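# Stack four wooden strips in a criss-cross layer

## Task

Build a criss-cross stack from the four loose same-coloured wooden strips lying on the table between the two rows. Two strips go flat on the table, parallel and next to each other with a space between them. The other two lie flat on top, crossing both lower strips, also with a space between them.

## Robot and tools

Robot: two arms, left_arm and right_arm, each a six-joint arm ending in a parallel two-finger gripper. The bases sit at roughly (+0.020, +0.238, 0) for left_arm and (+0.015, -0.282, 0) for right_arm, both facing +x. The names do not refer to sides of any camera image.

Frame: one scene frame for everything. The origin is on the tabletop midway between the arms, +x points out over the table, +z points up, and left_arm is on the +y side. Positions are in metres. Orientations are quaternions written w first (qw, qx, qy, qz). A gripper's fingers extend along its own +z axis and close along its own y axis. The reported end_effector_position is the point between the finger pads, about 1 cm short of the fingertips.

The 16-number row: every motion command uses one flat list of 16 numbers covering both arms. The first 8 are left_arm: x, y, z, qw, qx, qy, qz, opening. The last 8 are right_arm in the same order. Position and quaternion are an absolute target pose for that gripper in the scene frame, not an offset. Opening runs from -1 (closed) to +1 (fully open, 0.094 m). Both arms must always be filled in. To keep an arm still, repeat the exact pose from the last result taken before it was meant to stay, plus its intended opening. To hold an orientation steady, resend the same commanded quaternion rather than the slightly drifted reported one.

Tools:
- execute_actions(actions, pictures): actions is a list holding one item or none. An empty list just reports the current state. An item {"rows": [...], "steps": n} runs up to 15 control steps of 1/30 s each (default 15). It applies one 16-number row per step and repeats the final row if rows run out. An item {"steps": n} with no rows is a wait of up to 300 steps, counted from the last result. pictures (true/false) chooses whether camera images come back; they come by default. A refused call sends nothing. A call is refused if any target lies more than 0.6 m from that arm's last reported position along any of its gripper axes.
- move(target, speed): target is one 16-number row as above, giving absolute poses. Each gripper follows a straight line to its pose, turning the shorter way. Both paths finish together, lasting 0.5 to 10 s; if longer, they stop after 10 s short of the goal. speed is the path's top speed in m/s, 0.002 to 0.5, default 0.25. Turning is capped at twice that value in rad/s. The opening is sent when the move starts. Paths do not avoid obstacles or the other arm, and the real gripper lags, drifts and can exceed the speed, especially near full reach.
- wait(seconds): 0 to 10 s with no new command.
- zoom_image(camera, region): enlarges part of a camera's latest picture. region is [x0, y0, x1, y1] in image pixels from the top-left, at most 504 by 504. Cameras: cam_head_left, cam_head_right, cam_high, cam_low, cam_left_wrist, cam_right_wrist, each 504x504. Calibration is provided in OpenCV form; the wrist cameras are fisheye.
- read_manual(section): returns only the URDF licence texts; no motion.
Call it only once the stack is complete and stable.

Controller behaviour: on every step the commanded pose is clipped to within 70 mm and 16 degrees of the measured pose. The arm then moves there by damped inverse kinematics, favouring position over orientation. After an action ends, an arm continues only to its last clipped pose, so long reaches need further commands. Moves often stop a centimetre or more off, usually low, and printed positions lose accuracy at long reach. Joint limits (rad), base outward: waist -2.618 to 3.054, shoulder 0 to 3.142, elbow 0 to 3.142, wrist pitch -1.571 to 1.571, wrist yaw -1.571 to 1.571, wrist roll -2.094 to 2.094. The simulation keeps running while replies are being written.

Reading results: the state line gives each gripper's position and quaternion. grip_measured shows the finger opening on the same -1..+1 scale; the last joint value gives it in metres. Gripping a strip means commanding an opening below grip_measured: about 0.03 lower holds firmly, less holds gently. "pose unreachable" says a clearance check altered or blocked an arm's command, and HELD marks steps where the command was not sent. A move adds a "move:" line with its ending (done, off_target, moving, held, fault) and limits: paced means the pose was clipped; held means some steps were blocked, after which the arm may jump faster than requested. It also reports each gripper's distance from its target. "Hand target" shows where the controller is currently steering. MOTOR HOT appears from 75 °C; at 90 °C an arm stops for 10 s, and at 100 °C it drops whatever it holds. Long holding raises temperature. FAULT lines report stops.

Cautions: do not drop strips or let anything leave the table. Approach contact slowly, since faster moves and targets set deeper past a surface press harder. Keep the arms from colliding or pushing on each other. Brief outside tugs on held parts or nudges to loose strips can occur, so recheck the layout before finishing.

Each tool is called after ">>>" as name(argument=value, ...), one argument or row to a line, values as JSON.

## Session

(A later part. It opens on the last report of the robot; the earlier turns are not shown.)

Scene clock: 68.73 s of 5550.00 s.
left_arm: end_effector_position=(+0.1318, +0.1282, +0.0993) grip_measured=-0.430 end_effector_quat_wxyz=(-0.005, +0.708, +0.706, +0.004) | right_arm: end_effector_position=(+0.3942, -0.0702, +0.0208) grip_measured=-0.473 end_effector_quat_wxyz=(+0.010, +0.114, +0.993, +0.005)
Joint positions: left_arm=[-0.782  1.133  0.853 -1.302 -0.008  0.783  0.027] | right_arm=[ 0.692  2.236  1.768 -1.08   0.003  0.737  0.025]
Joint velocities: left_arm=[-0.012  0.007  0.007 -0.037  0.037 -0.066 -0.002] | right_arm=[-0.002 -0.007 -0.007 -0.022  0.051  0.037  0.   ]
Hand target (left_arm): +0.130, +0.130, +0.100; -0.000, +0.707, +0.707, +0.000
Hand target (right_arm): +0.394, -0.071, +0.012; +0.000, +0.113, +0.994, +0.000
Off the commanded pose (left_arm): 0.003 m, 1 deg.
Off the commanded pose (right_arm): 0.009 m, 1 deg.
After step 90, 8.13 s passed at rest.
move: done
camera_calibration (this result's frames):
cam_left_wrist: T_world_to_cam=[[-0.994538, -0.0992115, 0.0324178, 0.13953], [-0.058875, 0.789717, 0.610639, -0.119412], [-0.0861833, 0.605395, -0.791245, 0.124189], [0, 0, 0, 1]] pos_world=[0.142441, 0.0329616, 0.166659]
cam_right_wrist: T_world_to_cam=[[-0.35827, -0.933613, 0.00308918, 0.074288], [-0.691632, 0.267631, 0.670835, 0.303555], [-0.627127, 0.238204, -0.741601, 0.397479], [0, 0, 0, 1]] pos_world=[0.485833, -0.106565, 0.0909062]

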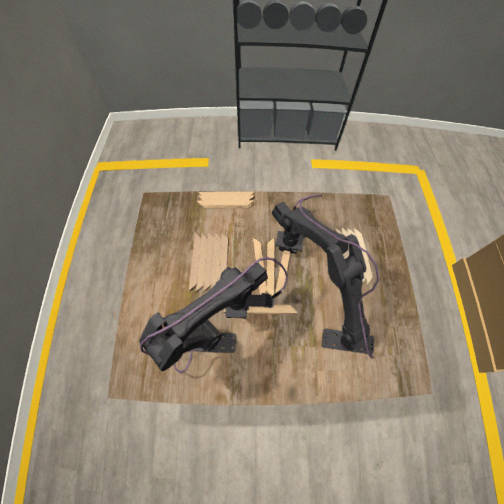

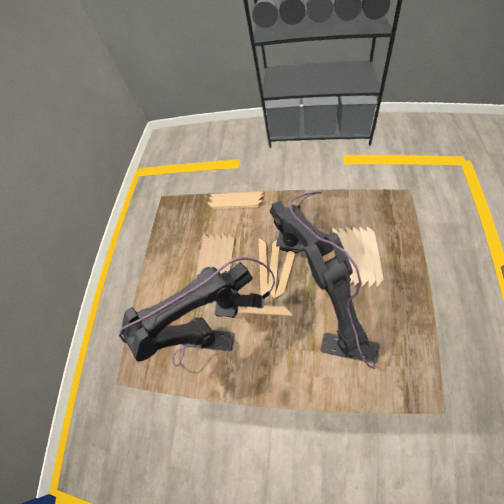

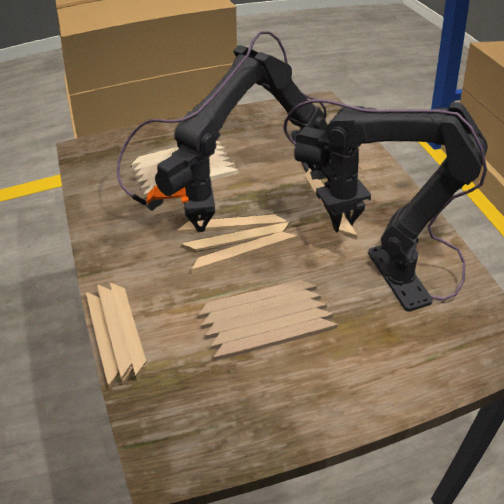

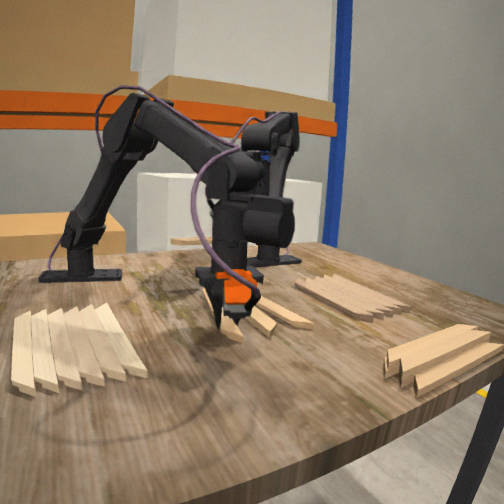

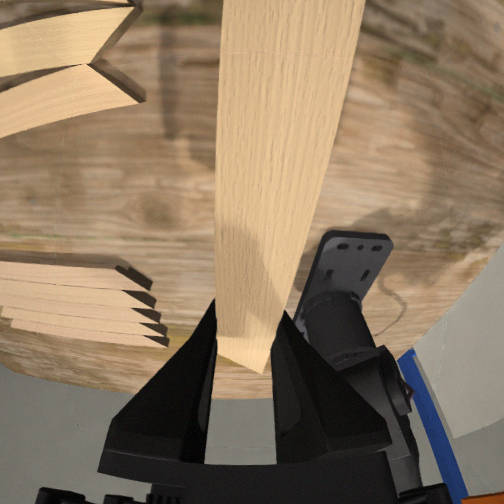

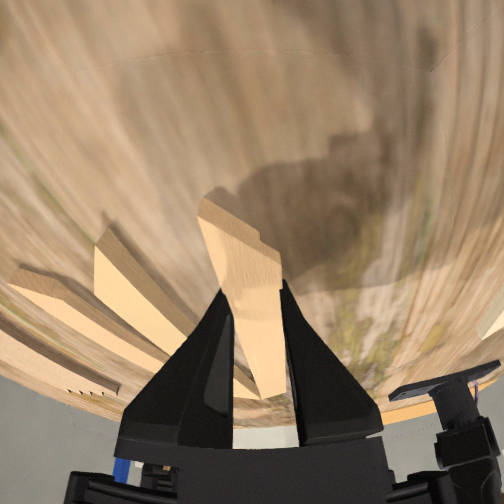

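>>> move(
  target=[0.13,0.13,0.10,0,0.707,0.707,0,-0.5, 0.394,-0.075,0.04,0,-0.02,1,0,-0.52],
  speed=0.12,
)

>>> move(
  target=[0.13,0.13,0.10,0,0.707,0.707,0,-0.5, 0.394,-0.075,0.012,0,-0.02,1,0,-0.52],
  speed=0.06,
)

>>> move(
  target=[0.13,0.13,0.10,0,0.707,0.707,0,-0.5, 0.394,-0.075,0.012,0,-0.02,1,0,0.0],
  speed=0.06,
)

>>> move(
  target=[0.13,0.13,0.10,0,0.707,0.707,0,-0.5, 0.405,-0.04,0.06,0,0.044,0.999,0,0.0],
  speed=0.15,
)

>>> move(
  target=[0.13,0.13,0.10,0,0.707,0.707,0,-0.5, 0.41,-0.003,0.05,0,0.044,0.999,0,0.0],
  speed=0.15,
)

Scene clock: 74.83 s of 5550.00 s.
left_arm: end_effector_position=(+0.1318, +0.1282, +0.0993) grip_measured=-0.430 end_effector_quat_wxyz=(-0.005, +0.708, +0.706, +0.004) | right_arm: end_effector_position=(+0.3869, -0.0738, +0.0293) grip_measured=-0.472 end_effector_quat_wxyz=(-0.008, -0.021, +1.000, -0.005)
Joint positions: left_arm=[-0.782  1.133  0.853 -1.302 -0.008  0.783  0.027] | right_arm=[ 0.692  2.236  1.803 -1.155  0.001  0.467  0.025]
Joint velocities: left_arm=[-0.027 -0.002 -0.007  0.066 -0.007  0.051 -0.   ] | right_arm=[ 0.017 -0.017  0.002  0.022 -0.095 -0.11   0.001]
Hand target (left_arm): +0.130, +0.130, +0.100; -0.000, +0.707, +0.707, +0.000
Hand target (right_arm): +0.393, -0.075, +0.040; +0.000, -0.020, +1.000, -0.000
Off the commanded pose (left_arm): 0.003 m, 1 deg.
Off the commanded pose (right_arm): 0.013 m, 1 deg.
After step 90, 1.53 s passed at rest.
move: off_target (right_arm)
camera_calibration (this result's frames):
cam_left_wrist: T_world_to_cam=[[-0.994538, -0.0992115, 0.0324178, 0.13953], [-0.058875, 0.789717, 0.610639, -0.119412], [-0.0861833, 0.605395, -0.791245, 0.124189], [0, 0, 0, 1]] pos_world=[0.142441, 0.0329616, 0.166659]
cam_right_wrist: T_world_to_cam=[[-0.0955908, -0.994997, 0.0290244, -0.0386385], [-0.715348, 0.088942, 0.693085, 0.289071], [-0.692199, 0.0454899, -0.720272, 0.410421], [0, 0, 0, 1]] pos_world=[0.487186, -0.0828258, 0.0963858]

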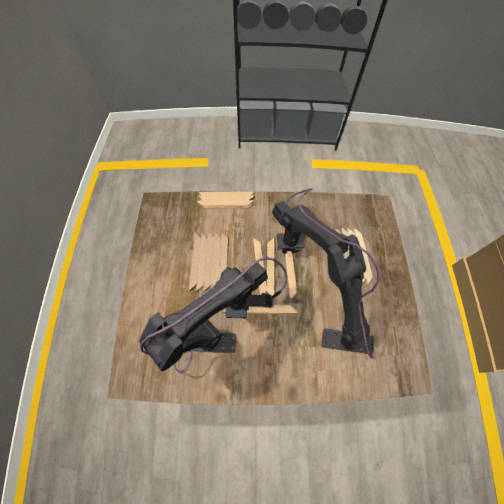

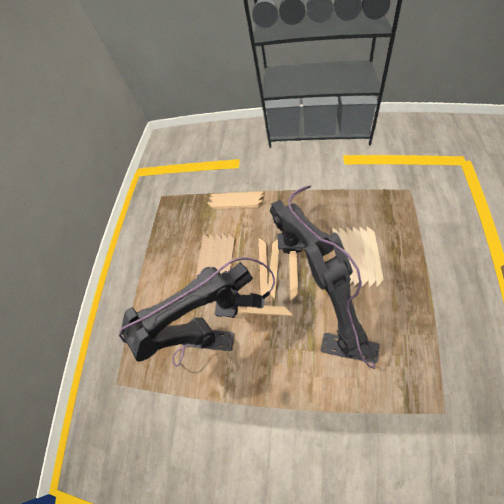

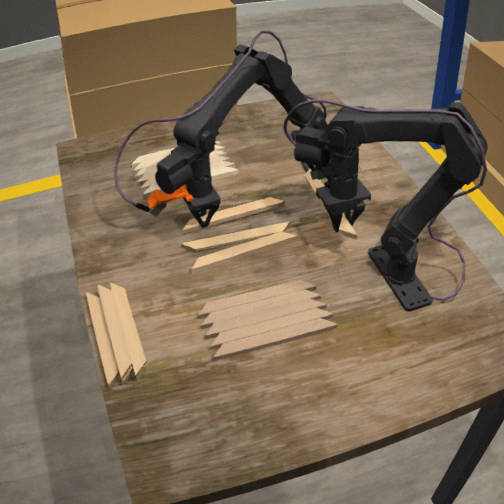

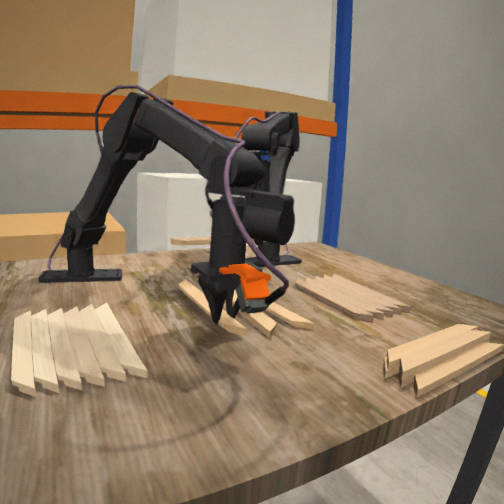

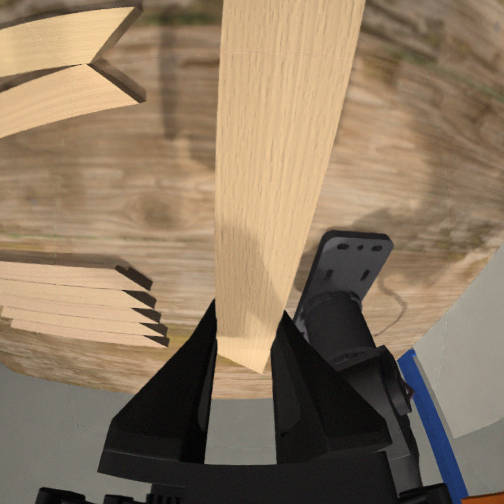

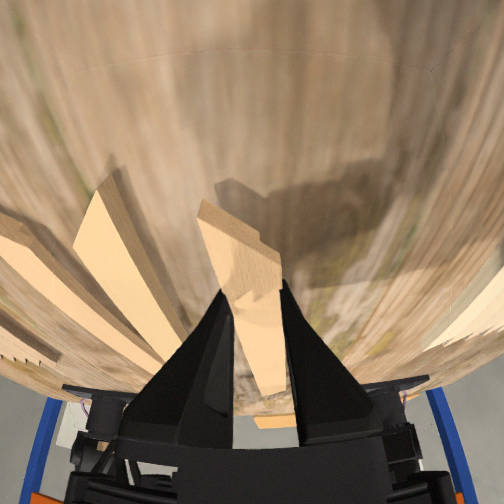

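Scene clock: 75.67 s of 5550.00 s.
left_arm: end_effector_position=(+0.1318, +0.1282, +0.0993) grip_measured=-0.430 end_effector_quat_wxyz=(-0.005, +0.708, +0.706, +0.004) | right_arm: end_effector_position=(+0.4000, -0.0665, +0.0295) grip_measured=-0.473 end_effector_quat_wxyz=(+0.019, -0.022, +1.000, +0.010)
Joint positions: left_arm=[-0.782  1.133  0.853 -1.302 -0.008  0.783  0.027] | right_arm=[ 0.692  2.236  1.803 -1.094  0.001  0.464  0.025]
Joint velocities: left_arm=[-0.012 -0.002 -0.007 -0.022 -0.022 -0.051  0.   ] | right_arm=[-0.017  0.002  0.007  0.037  0.007 -0.051  0.001]
Hand target (left_arm): +0.130, +0.130, +0.100; -0.000, +0.707, +0.707, +0.000
Hand target (right_arm): +0.394, -0.075, +0.013; -0.000, -0.020, +1.000, +0.000
Off the commanded pose (left_arm): 0.003 m, 1 deg.
Off the commanded pose (right_arm): 0.020 m, 2 deg.
move: off_target (right_arm)
camera_calibration (this result's frames):
cam_left_wrist: T_world_to_cam=[[-0.994538, -0.0992115, 0.0324178, 0.13953], [-0.058875, 0.789717, 0.610639, -0.119412], [-0.0861833, 0.605395, -0.791245, 0.124189], [0, 0, 0, 1]] pos_world=[0.142441, 0.0329616, 0.166659]
cam_right_wrist: T_world_to_cam=[[-0.0935607, -0.9956, -0.00515161, -0.0299764], [-0.751106, 0.0671863, 0.656754, 0.311588], [-0.653518, 0.0653158, -0.754087, 0.406119], [0, 0, 0, 1]] pos_world=[0.496637, -0.0773049, 0.101458]

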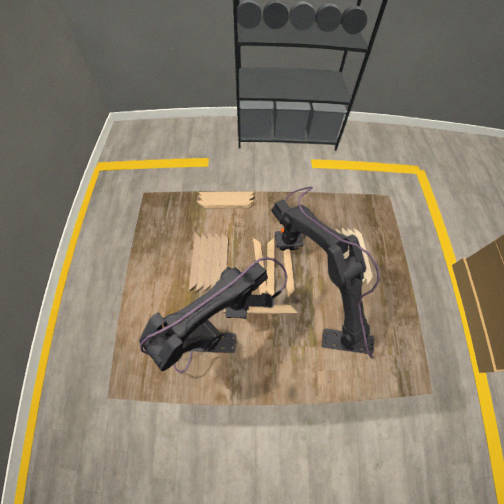

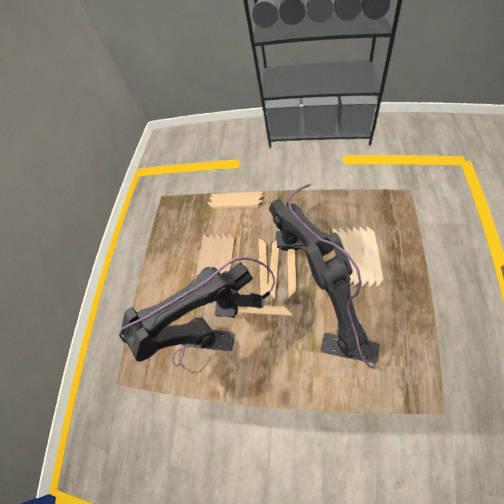

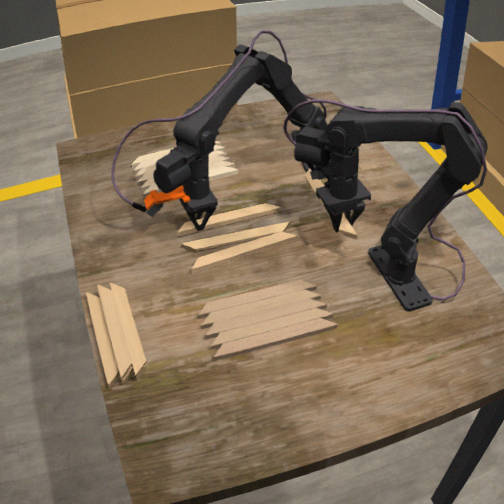

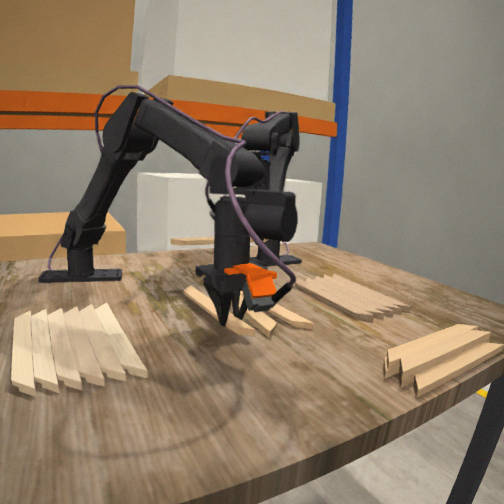

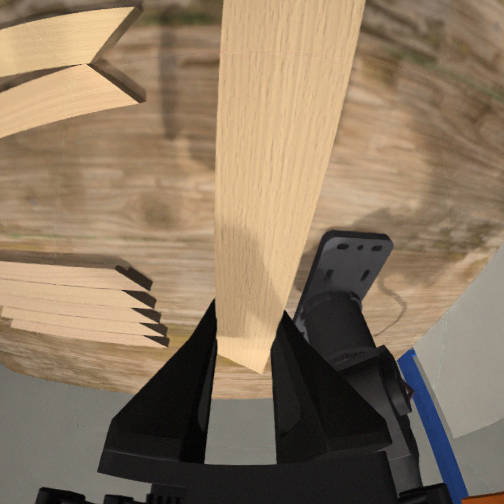

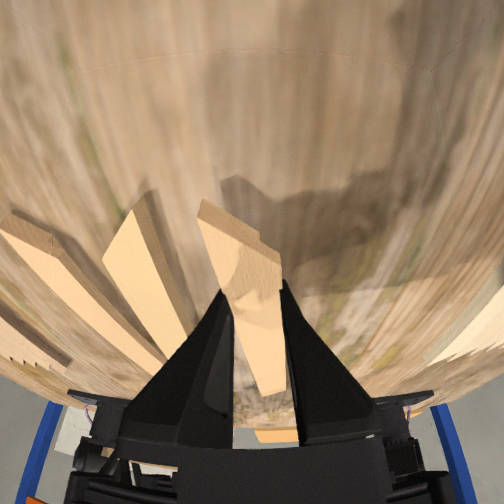

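Scene clock: 76.37 s of 5550.00 s.
left_arm: end_effector_position=(+0.1318, +0.1282, +0.0993) grip_measured=-0.430 end_effector_quat_wxyz=(-0.005, +0.708, +0.706, +0.004) | right_arm: end_effector_position=(+0.4000, -0.0665, +0.0295) grip_measured=-0.001 end_effector_quat_wxyz=(+0.019, -0.022, +1.000, +0.010)
Joint positions: left_arm=[-0.782  1.133  0.853 -1.302 -0.008  0.783  0.027] | right_arm=[ 0.692  2.236  1.803 -1.094  0.001  0.464  0.047]
Joint velocities: left_arm=[ 0.007 -0.007 -0.017  0.022  0.051 -0.051 -0.   ] | right_arm=[ 0.007 -0.002 -0.022  0.007 -0.022  0.037  0.001]
Hand target (left_arm): +0.130, +0.130, +0.100; -0.000, +0.707, +0.707, +0.000
Hand target (right_arm): +0.394, -0.075, +0.012; -0.000, -0.020, +1.000, -0.000
Off the commanded pose (left_arm): 0.003 m, 1 deg.
Off the commanded pose (right_arm): 0.020 m, 2 deg.
move: off_target (right_arm)
camera_calibration (this result's frames):
cam_left_wrist: T_world_to_cam=[[-0.994538, -0.0992115, 0.0324178, 0.13953], [-0.058875, 0.789717, 0.610639, -0.119412], [-0.0861833, 0.605395, -0.791245, 0.124189], [0, 0, 0, 1]] pos_world=[0.142441, 0.0329616, 0.166659]
cam_right_wrist: T_world_to_cam=[[-0.0935607, -0.9956, -0.00515161, -0.0299764], [-0.751106, 0.0671863, 0.656754, 0.311588], [-0.653518, 0.0653158, -0.754087, 0.406119], [0, 0, 0, 1]] pos_world=[0.496637, -0.0773049, 0.101458]

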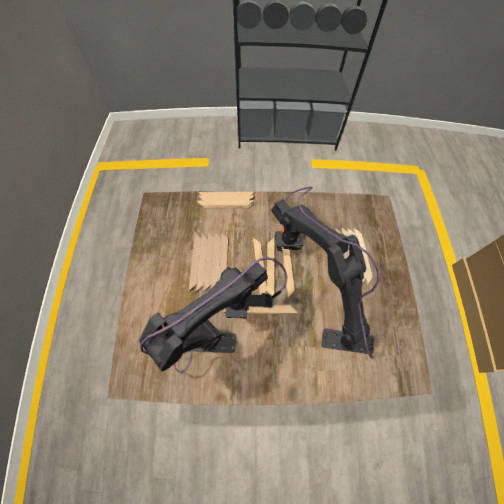

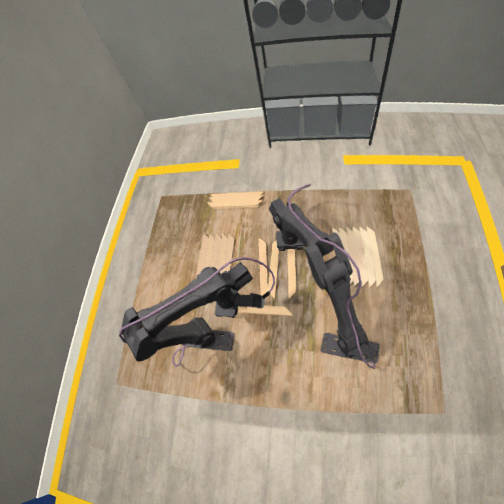

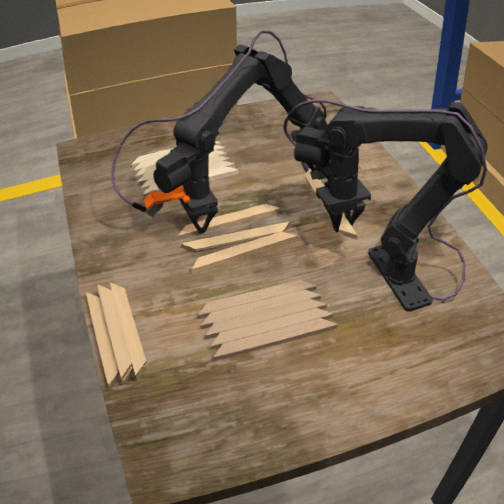

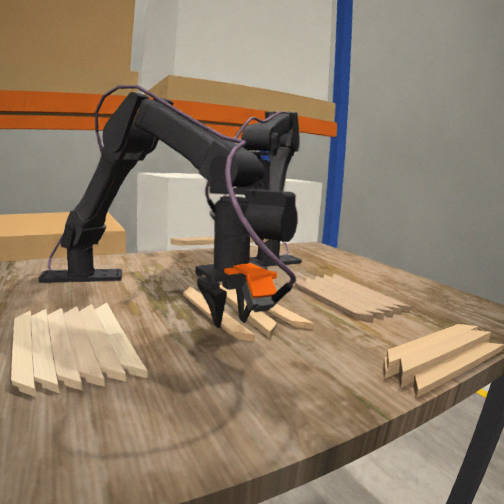

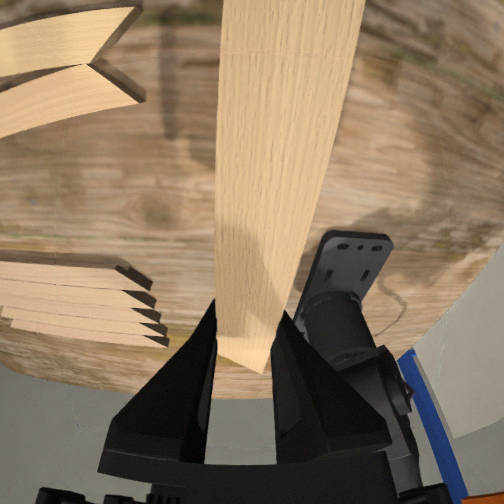

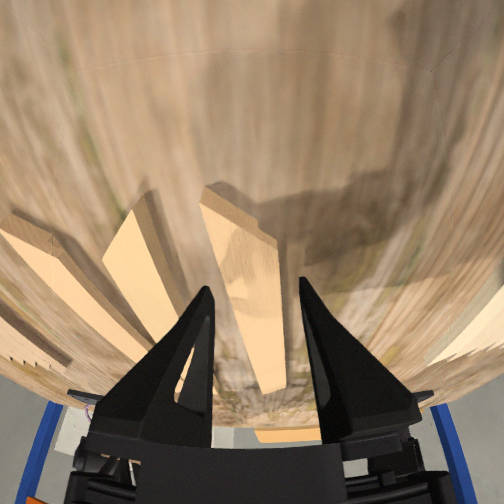

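Scene clock: 77.53 s of 5550.00 s.
left_arm: end_effector_position=(+0.1318, +0.1282, +0.0993) grip_measured=-0.430 end_effector_quat_wxyz=(-0.005, +0.708, +0.706, +0.004) | right_arm: end_effector_position=(+0.4034, -0.0440, +0.0586) grip_measured=-0.001 end_effector_quat_wxyz=(+0.001, +0.043, +0.999, -0.000)
Joint positions: left_arm=[-0.782  1.133  0.853 -1.302 -0.008  0.783  0.027] | right_arm=[ 0.731  2.337  2.09  -1.323  0.001  0.634  0.047]
Joint velocities: left_arm=[-0.042 -0.002 -0.002  0.022  0.037  0.022 -0.001] | right_arm=[ 0.017 -0.002  0.002 -0.007 -0.051 -0.007  0.001]
Hand target (left_arm): +0.130, +0.130, +0.100; -0.000, +0.707, +0.707, +0.000
Hand target (right_arm): +0.405, -0.040, +0.060; +0.000, +0.044, +0.999, -0.000
Off the commanded pose (left_arm): 0.003 m, 1 deg.
Off the commanded pose (right_arm): 0.005 m, 0 deg.
move: done
camera_calibration (this result's frames):
cam_left_wrist: T_world_to_cam=[[-0.994538, -0.0992115, 0.0324178, 0.13953], [-0.058875, 0.789717, 0.610639, -0.119412], [-0.0861833, 0.605395, -0.791245, 0.124189], [0, 0, 0, 1]] pos_world=[0.142441, 0.0329616, 0.166659]
cam_right_wrist: T_world_to_cam=[[-0.221655, -0.974951, 0.0184299, 0.0441431], [-0.709997, 0.174315, 0.682289, 0.280138], [-0.668411, 0.138148, -0.73085, 0.436635], [0, 0, 0, 1]] pos_world=[0.500533, -0.0661151, 0.127166]

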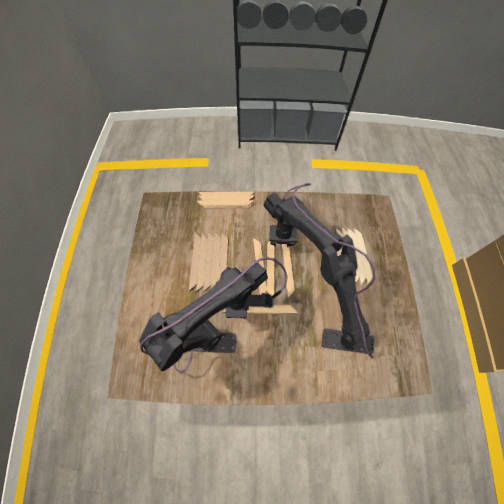

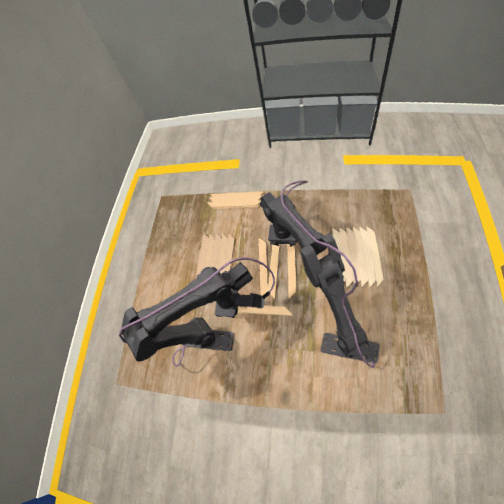

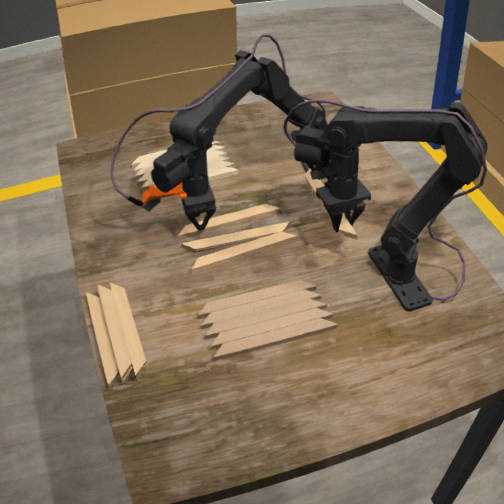

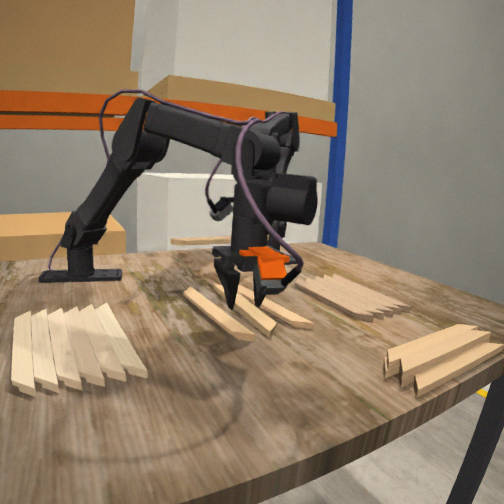

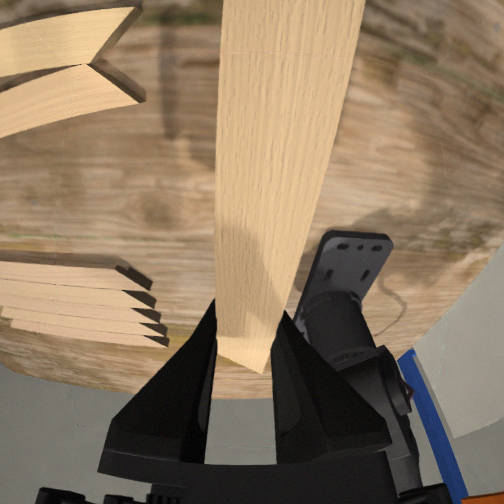

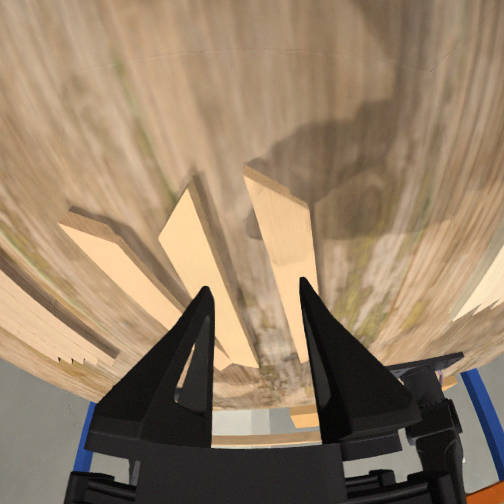

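Scene clock: 78.53 s of 5550.00 s.
left_arm: end_effector_position=(+0.1318, +0.1282, +0.0993) grip_measured=-0.430 end_effector_quat_wxyz=(-0.005, +0.708, +0.706, +0.004) | right_arm: end_effector_position=(+0.4101, -0.0045, +0.0505) grip_measured=-0.001 end_effector_quat_wxyz=(+0.003, +0.041, +0.999, +0.002)
Joint positions: left_arm=[-0.782  1.133  0.853 -1.302 -0.008  0.783  0.027] | right_arm=[ 0.794  2.488  2.327 -1.402  0.001  0.693  0.047]
Joint velocities: left_arm=[ 0.017 -0.017 -0.002 -0.037  0.007 -0.066  0.   ] | right_arm=[ 0.002  0.007 -0.012 -0.007 -0.051  0.022 -0.   ]
Hand target (left_arm): +0.130, +0.130, +0.100; -0.000, +0.707, +0.707, +0.000
Hand target (right_arm): +0.411, -0.003, +0.050; +0.000, +0.044, +0.999, +0.000
Off the commanded pose (left_arm): 0.003 m, 1 deg.
Off the commanded pose (right_arm): 0.002 m, 1 deg.
move: done
camera_calibration (this result's frames):
cam_left_wrist: T_world_to_cam=[[-0.994538, -0.0992115, 0.0324178, 0.13953], [-0.058875, 0.789717, 0.610639, -0.119412], [-0.0861833, 0.605395, -0.791245, 0.124189], [0, 0, 0, 1]] pos_world=[0.142441, 0.0329616, 0.166659]
cam_right_wrist: T_world_to_cam=[[-0.218392, -0.975767, 0.0135721, 0.0832104], [-0.714224, 0.169301, 0.679133, 0.285454], [-0.664973, 0.138623, -0.73389, 0.428548], [0, 0, 0, 1]] pos_world=[0.507023, -0.0265403, 0.119517]

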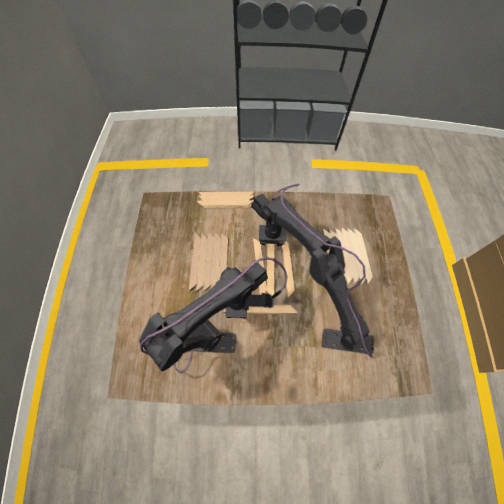

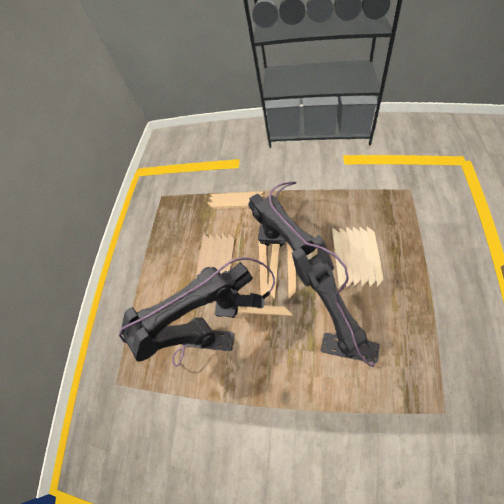

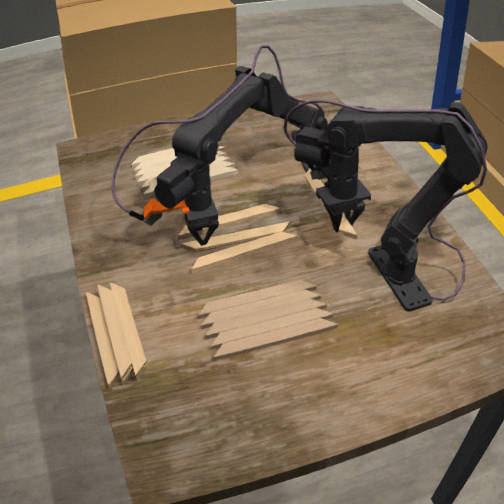

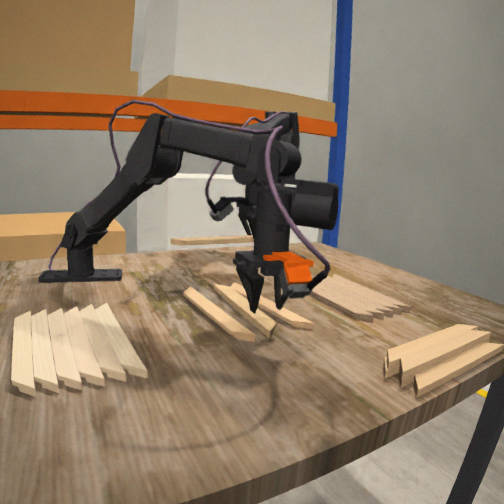

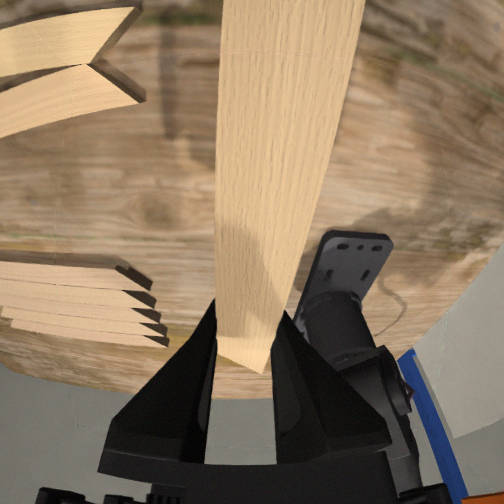

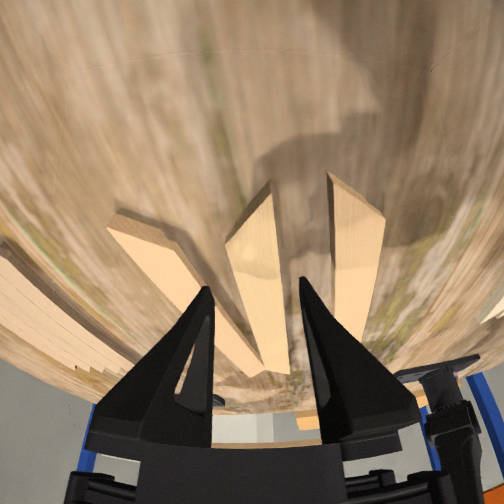

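>>> move(
  target=[0.13,0.13,0.10,0,0.707,0.707,0,-0.5, 0.41,-0.006,0.010,0,0.044,0.999,0,0.0],
  speed=0.08,
)

Scene clock: 83.50 s of 5550.00 s.
left_arm: end_effector_position=(+0.1318, +0.1282, +0.0993) grip_measured=-0.430 end_effector_quat_wxyz=(-0.005, +0.708, +0.706, +0.004) | right_arm: end_effector_position=(+0.4127, -0.0027, +0.0198) grip_measured=-0.001 end_effector_quat_wxyz=(+0.007, +0.042, +0.999, +0.005)
Joint positions: left_arm=[-0.782  1.133  0.853 -1.302 -0.008  0.783  0.027] | right_arm=[ 0.794  2.488  2.205 -1.27   0.001  0.694  0.047]
Joint velocities: left_arm=[ 0.002  0.007  0.012 -0.037  0.037  0.007 -0.   ] | right_arm=[-0.012 -0.002 -0.002  0.037  0.007 -0.051 -0.   ]
Hand target (left_arm): +0.130, +0.130, +0.100; -0.000, +0.707, +0.707, +0.000
Hand target (right_arm): +0.410, -0.006, +0.010; -0.000, +0.044, +0.999, -0.000
Off the commanded pose (left_arm): 0.003 m, 1 deg.
Off the commanded pose (right_arm): 0.011 m, 1 deg.
After step 90, 0.93 s passed at rest.
move: off_target (right_arm)
camera_calibration (this result's frames):
cam_left_wrist: T_world_to_cam=[[-0.994538, -0.0992115, 0.0324178, 0.13953], [-0.058875, 0.789717, 0.610639, -0.119412], [-0.0861833, 0.605395, -0.791245, 0.124189], [0, 0, 0, 1]] pos_world=[0.142441, 0.0329616, 0.166659]
cam_right_wrist: T_world_to_cam=[[-0.219218, -0.975658, 0.00595458, 0.0864143], [-0.719801, 0.165845, 0.674078, 0.310237], [-0.658657, 0.143484, -0.738636, 0.404936], [0, 0, 0, 1]] pos_world=[0.508966, -0.0252422, 0.0894614]

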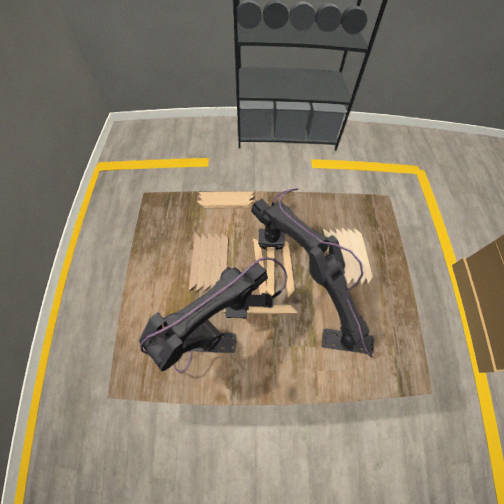

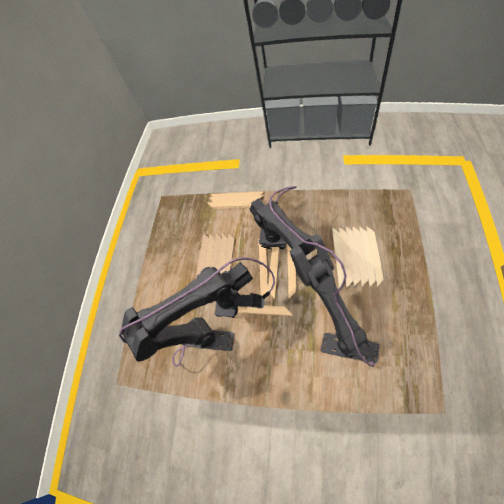

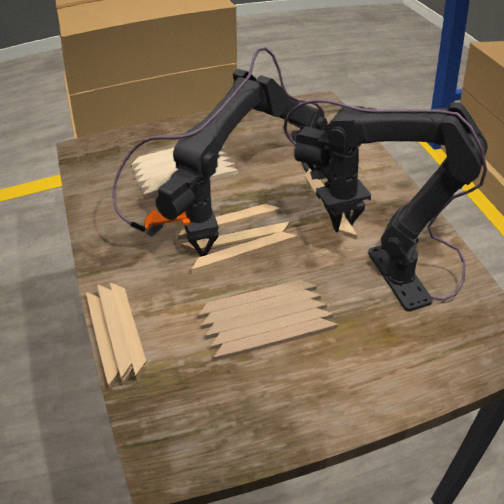

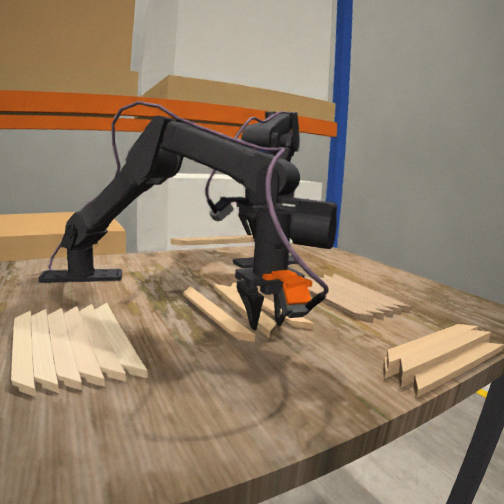

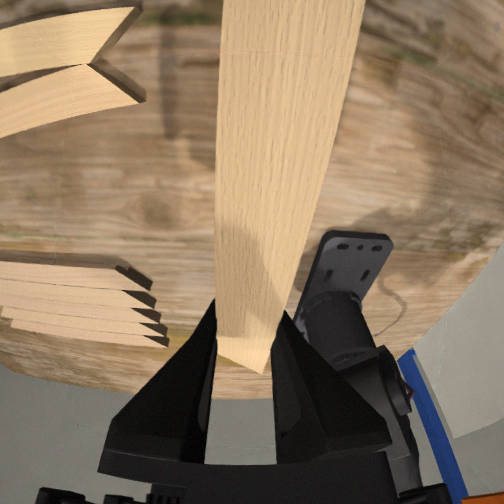

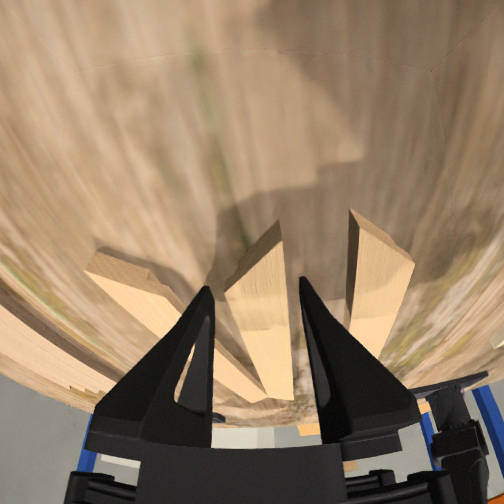

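>>> move(
  target=[0.13,0.13,0.10,0,0.707,0.707,0,-0.5, 0.398,-0.004,0.010,0,0.044,0.999,0,-0.1],
  speed=0.05,
)

>>> move(
  target=[0.13,0.13,0.10,0,0.707,0.707,0,-0.5, 0.398,-0.004,0.010,0,0.044,0.999,0,-0.52],
  speed=0.05,
)

Scene clock: 89.57 s of 5550.00 s.
left_arm: end_effector_position=(+0.1318, +0.1282, +0.0993) grip_measured=-0.430 end_effector_quat_wxyz=(-0.005, +0.708, +0.706, +0.004) | right_arm: end_effector_position=(+0.4097, -0.0035, +0.0190) grip_measured=-0.099 end_effector_quat_wxyz=(+0.014, +0.045, +0.999, +0.009)
Joint positions: left_arm=[-0.782  1.133  0.853 -1.302 -0.008  0.783  0.027] | right_arm=[ 0.797  2.451  2.134 -1.221  0.003  0.704  0.042]
Joint velocities: left_arm=[-0.017 -0.012 -0.002 -0.022 -0.066 -0.095 -0.   ] | right_arm=[ 0.017  0.007  0.002  0.081 -0.007  0.051  0.001]
Hand target (left_arm): +0.130, +0.130, +0.100; -0.000, +0.707, +0.707, +0.000
Hand target (right_arm): +0.398, -0.004, +0.010; -0.000, +0.044, +0.999, -0.000
Off the commanded pose (left_arm): 0.003 m, 1 deg.
Off the commanded pose (right_arm): 0.015 m, 2 deg.
After step 90, 2.37 s passed at rest.
move: off_target (right_arm)
camera_calibration (this result's frames):
cam_left_wrist: T_world_to_cam=[[-0.994538, -0.0992115, 0.0324178, 0.13953], [-0.058875, 0.789717, 0.610639, -0.119412], [-0.0861833, 0.605395, -0.791245, 0.124189], [0, 0, 0, 1]] pos_world=[0.142441, 0.0329616, 0.166659]
cam_right_wrist: T_world_to_cam=[[-0.226352, -0.974038, -0.00375058, 0.0881038], [-0.727536, 0.166505, 0.665558, 0.312098], [-0.647654, 0.153379, -0.746337, 0.398153], [0, 0, 0, 1]] pos_world=[0.50487, -0.0272178, 0.0897676]

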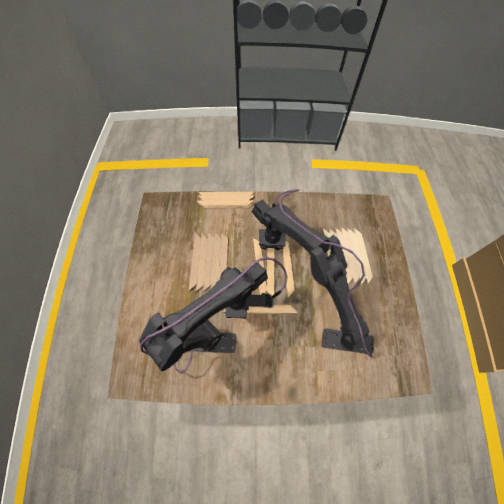

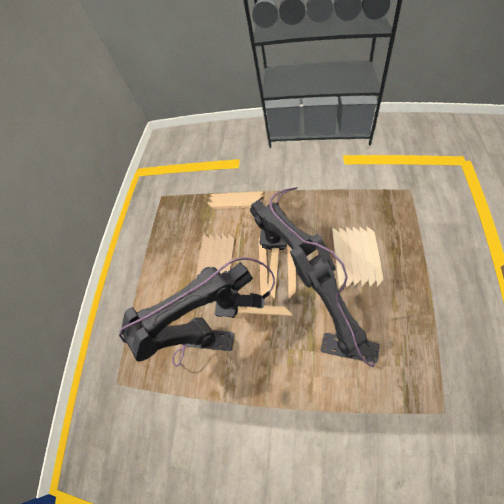

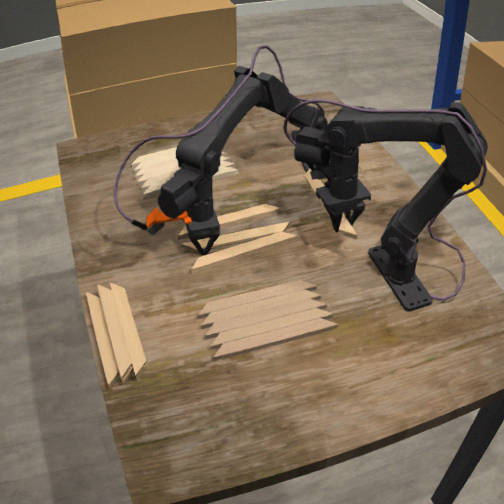

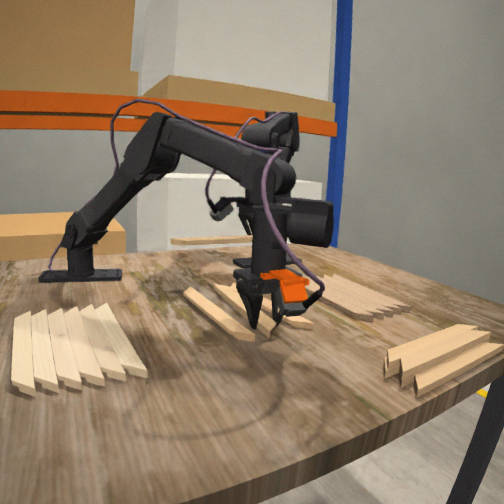

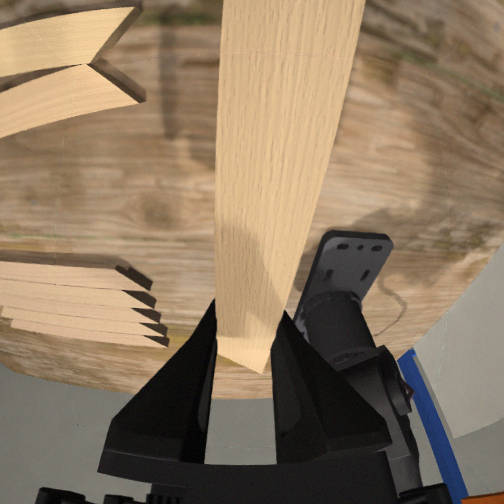

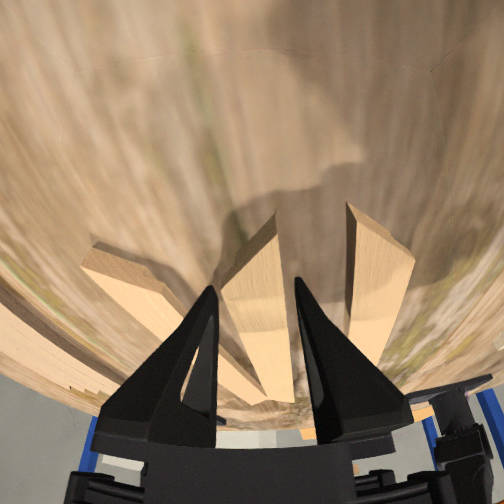

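Scene clock: 90.27 s of 5550.00 s.
left_arm: end_effector_position=(+0.1318, +0.1282, +0.0993) grip_measured=-0.430 end_effector_quat_wxyz=(-0.005, +0.708, +0.706, +0.004) | right_arm: end_effector_position=(+0.4095, -0.0042, +0.0189) grip_measured=-0.438 end_effector_quat_wxyz=(+0.014, +0.045, +0.999, +0.007)
Joint positions: left_arm=[-0.782  1.133  0.853 -1.302 -0.008  0.783  0.027] | right_arm=[ 0.797  2.451  2.133 -1.223  0.006  0.704  0.026]
Joint velocities: left_arm=[ 0.022  0.002  0.002  0.007  0.051 -0.066  0.   ] | right_arm=[ 0.002 -0.027 -0.007 -0.007 -0.007  0.037  0.   ]
Hand target (left_arm): +0.130, +0.130, +0.100; -0.000, +0.707, +0.707, +0.000
Hand target (right_arm): +0.398, -0.004, +0.010; -0.000, +0.044, +0.999, -0.001
Off the commanded pose (left_arm): 0.003 m, 1 deg.
Off the commanded pose (right_arm): 0.015 m, 2 deg.
move: off_target (right_arm)
camera_calibration (this result's frames):
cam_left_wrist: T_world_to_cam=[[-0.994538, -0.0992115, 0.0324178, 0.13953], [-0.058875, 0.789717, 0.610639, -0.119412], [-0.0861833, 0.605395, -0.791245, 0.124189], [0, 0, 0, 1]] pos_world=[0.142441, 0.0329616, 0.166659]
cam_right_wrist: T_world_to_cam=[[-0.226433, -0.974027, -0.000265816, 0.0873243], [-0.727301, 0.168895, 0.665213, 0.312069], [-0.64789, 0.15082, -0.746654, 0.398145], [0, 0, 0, 1]] pos_world=[0.504695, -0.0276988, 0.0897075]

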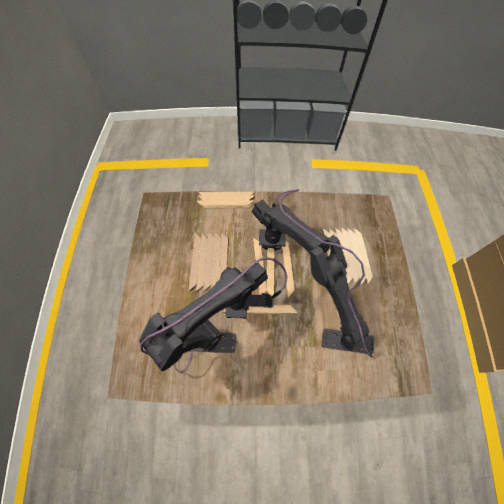

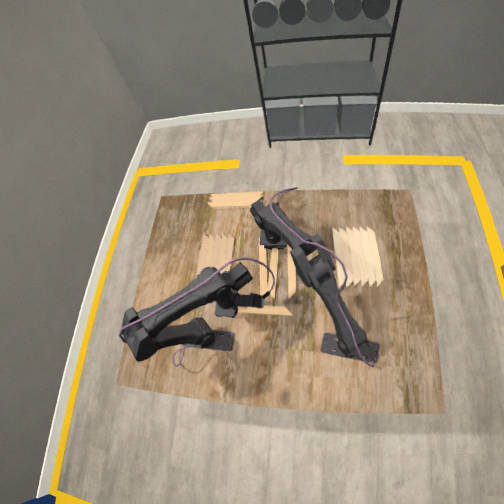

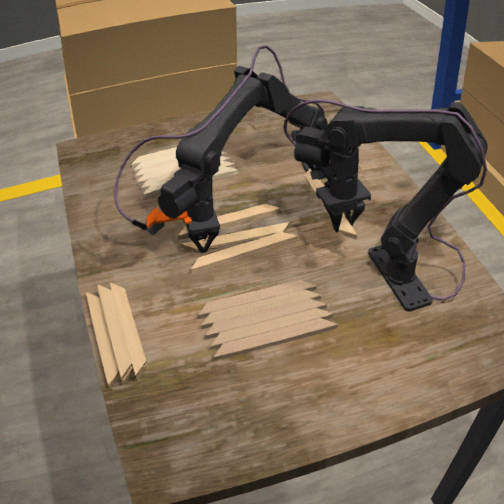

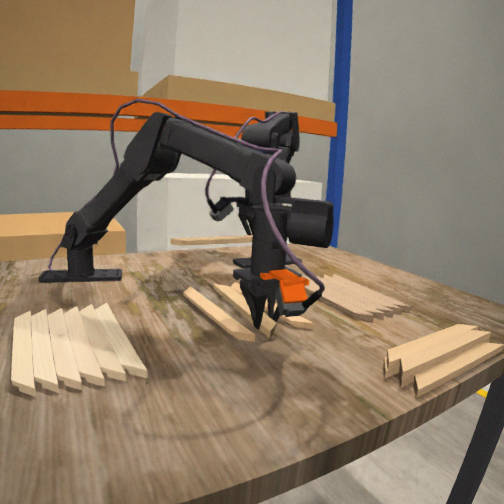

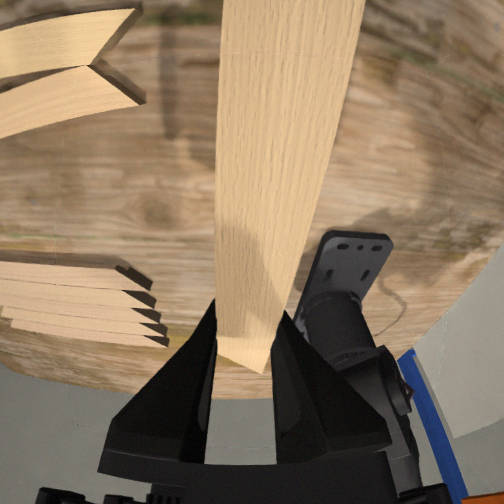

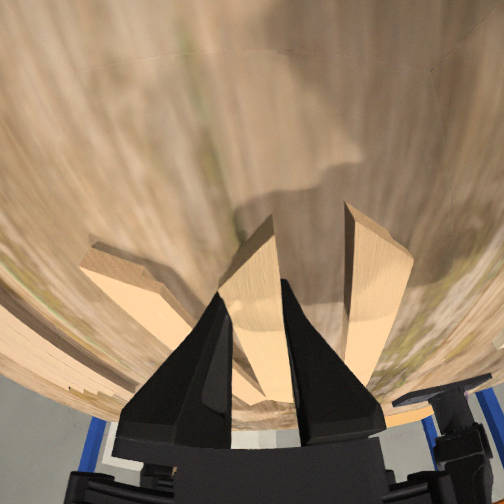

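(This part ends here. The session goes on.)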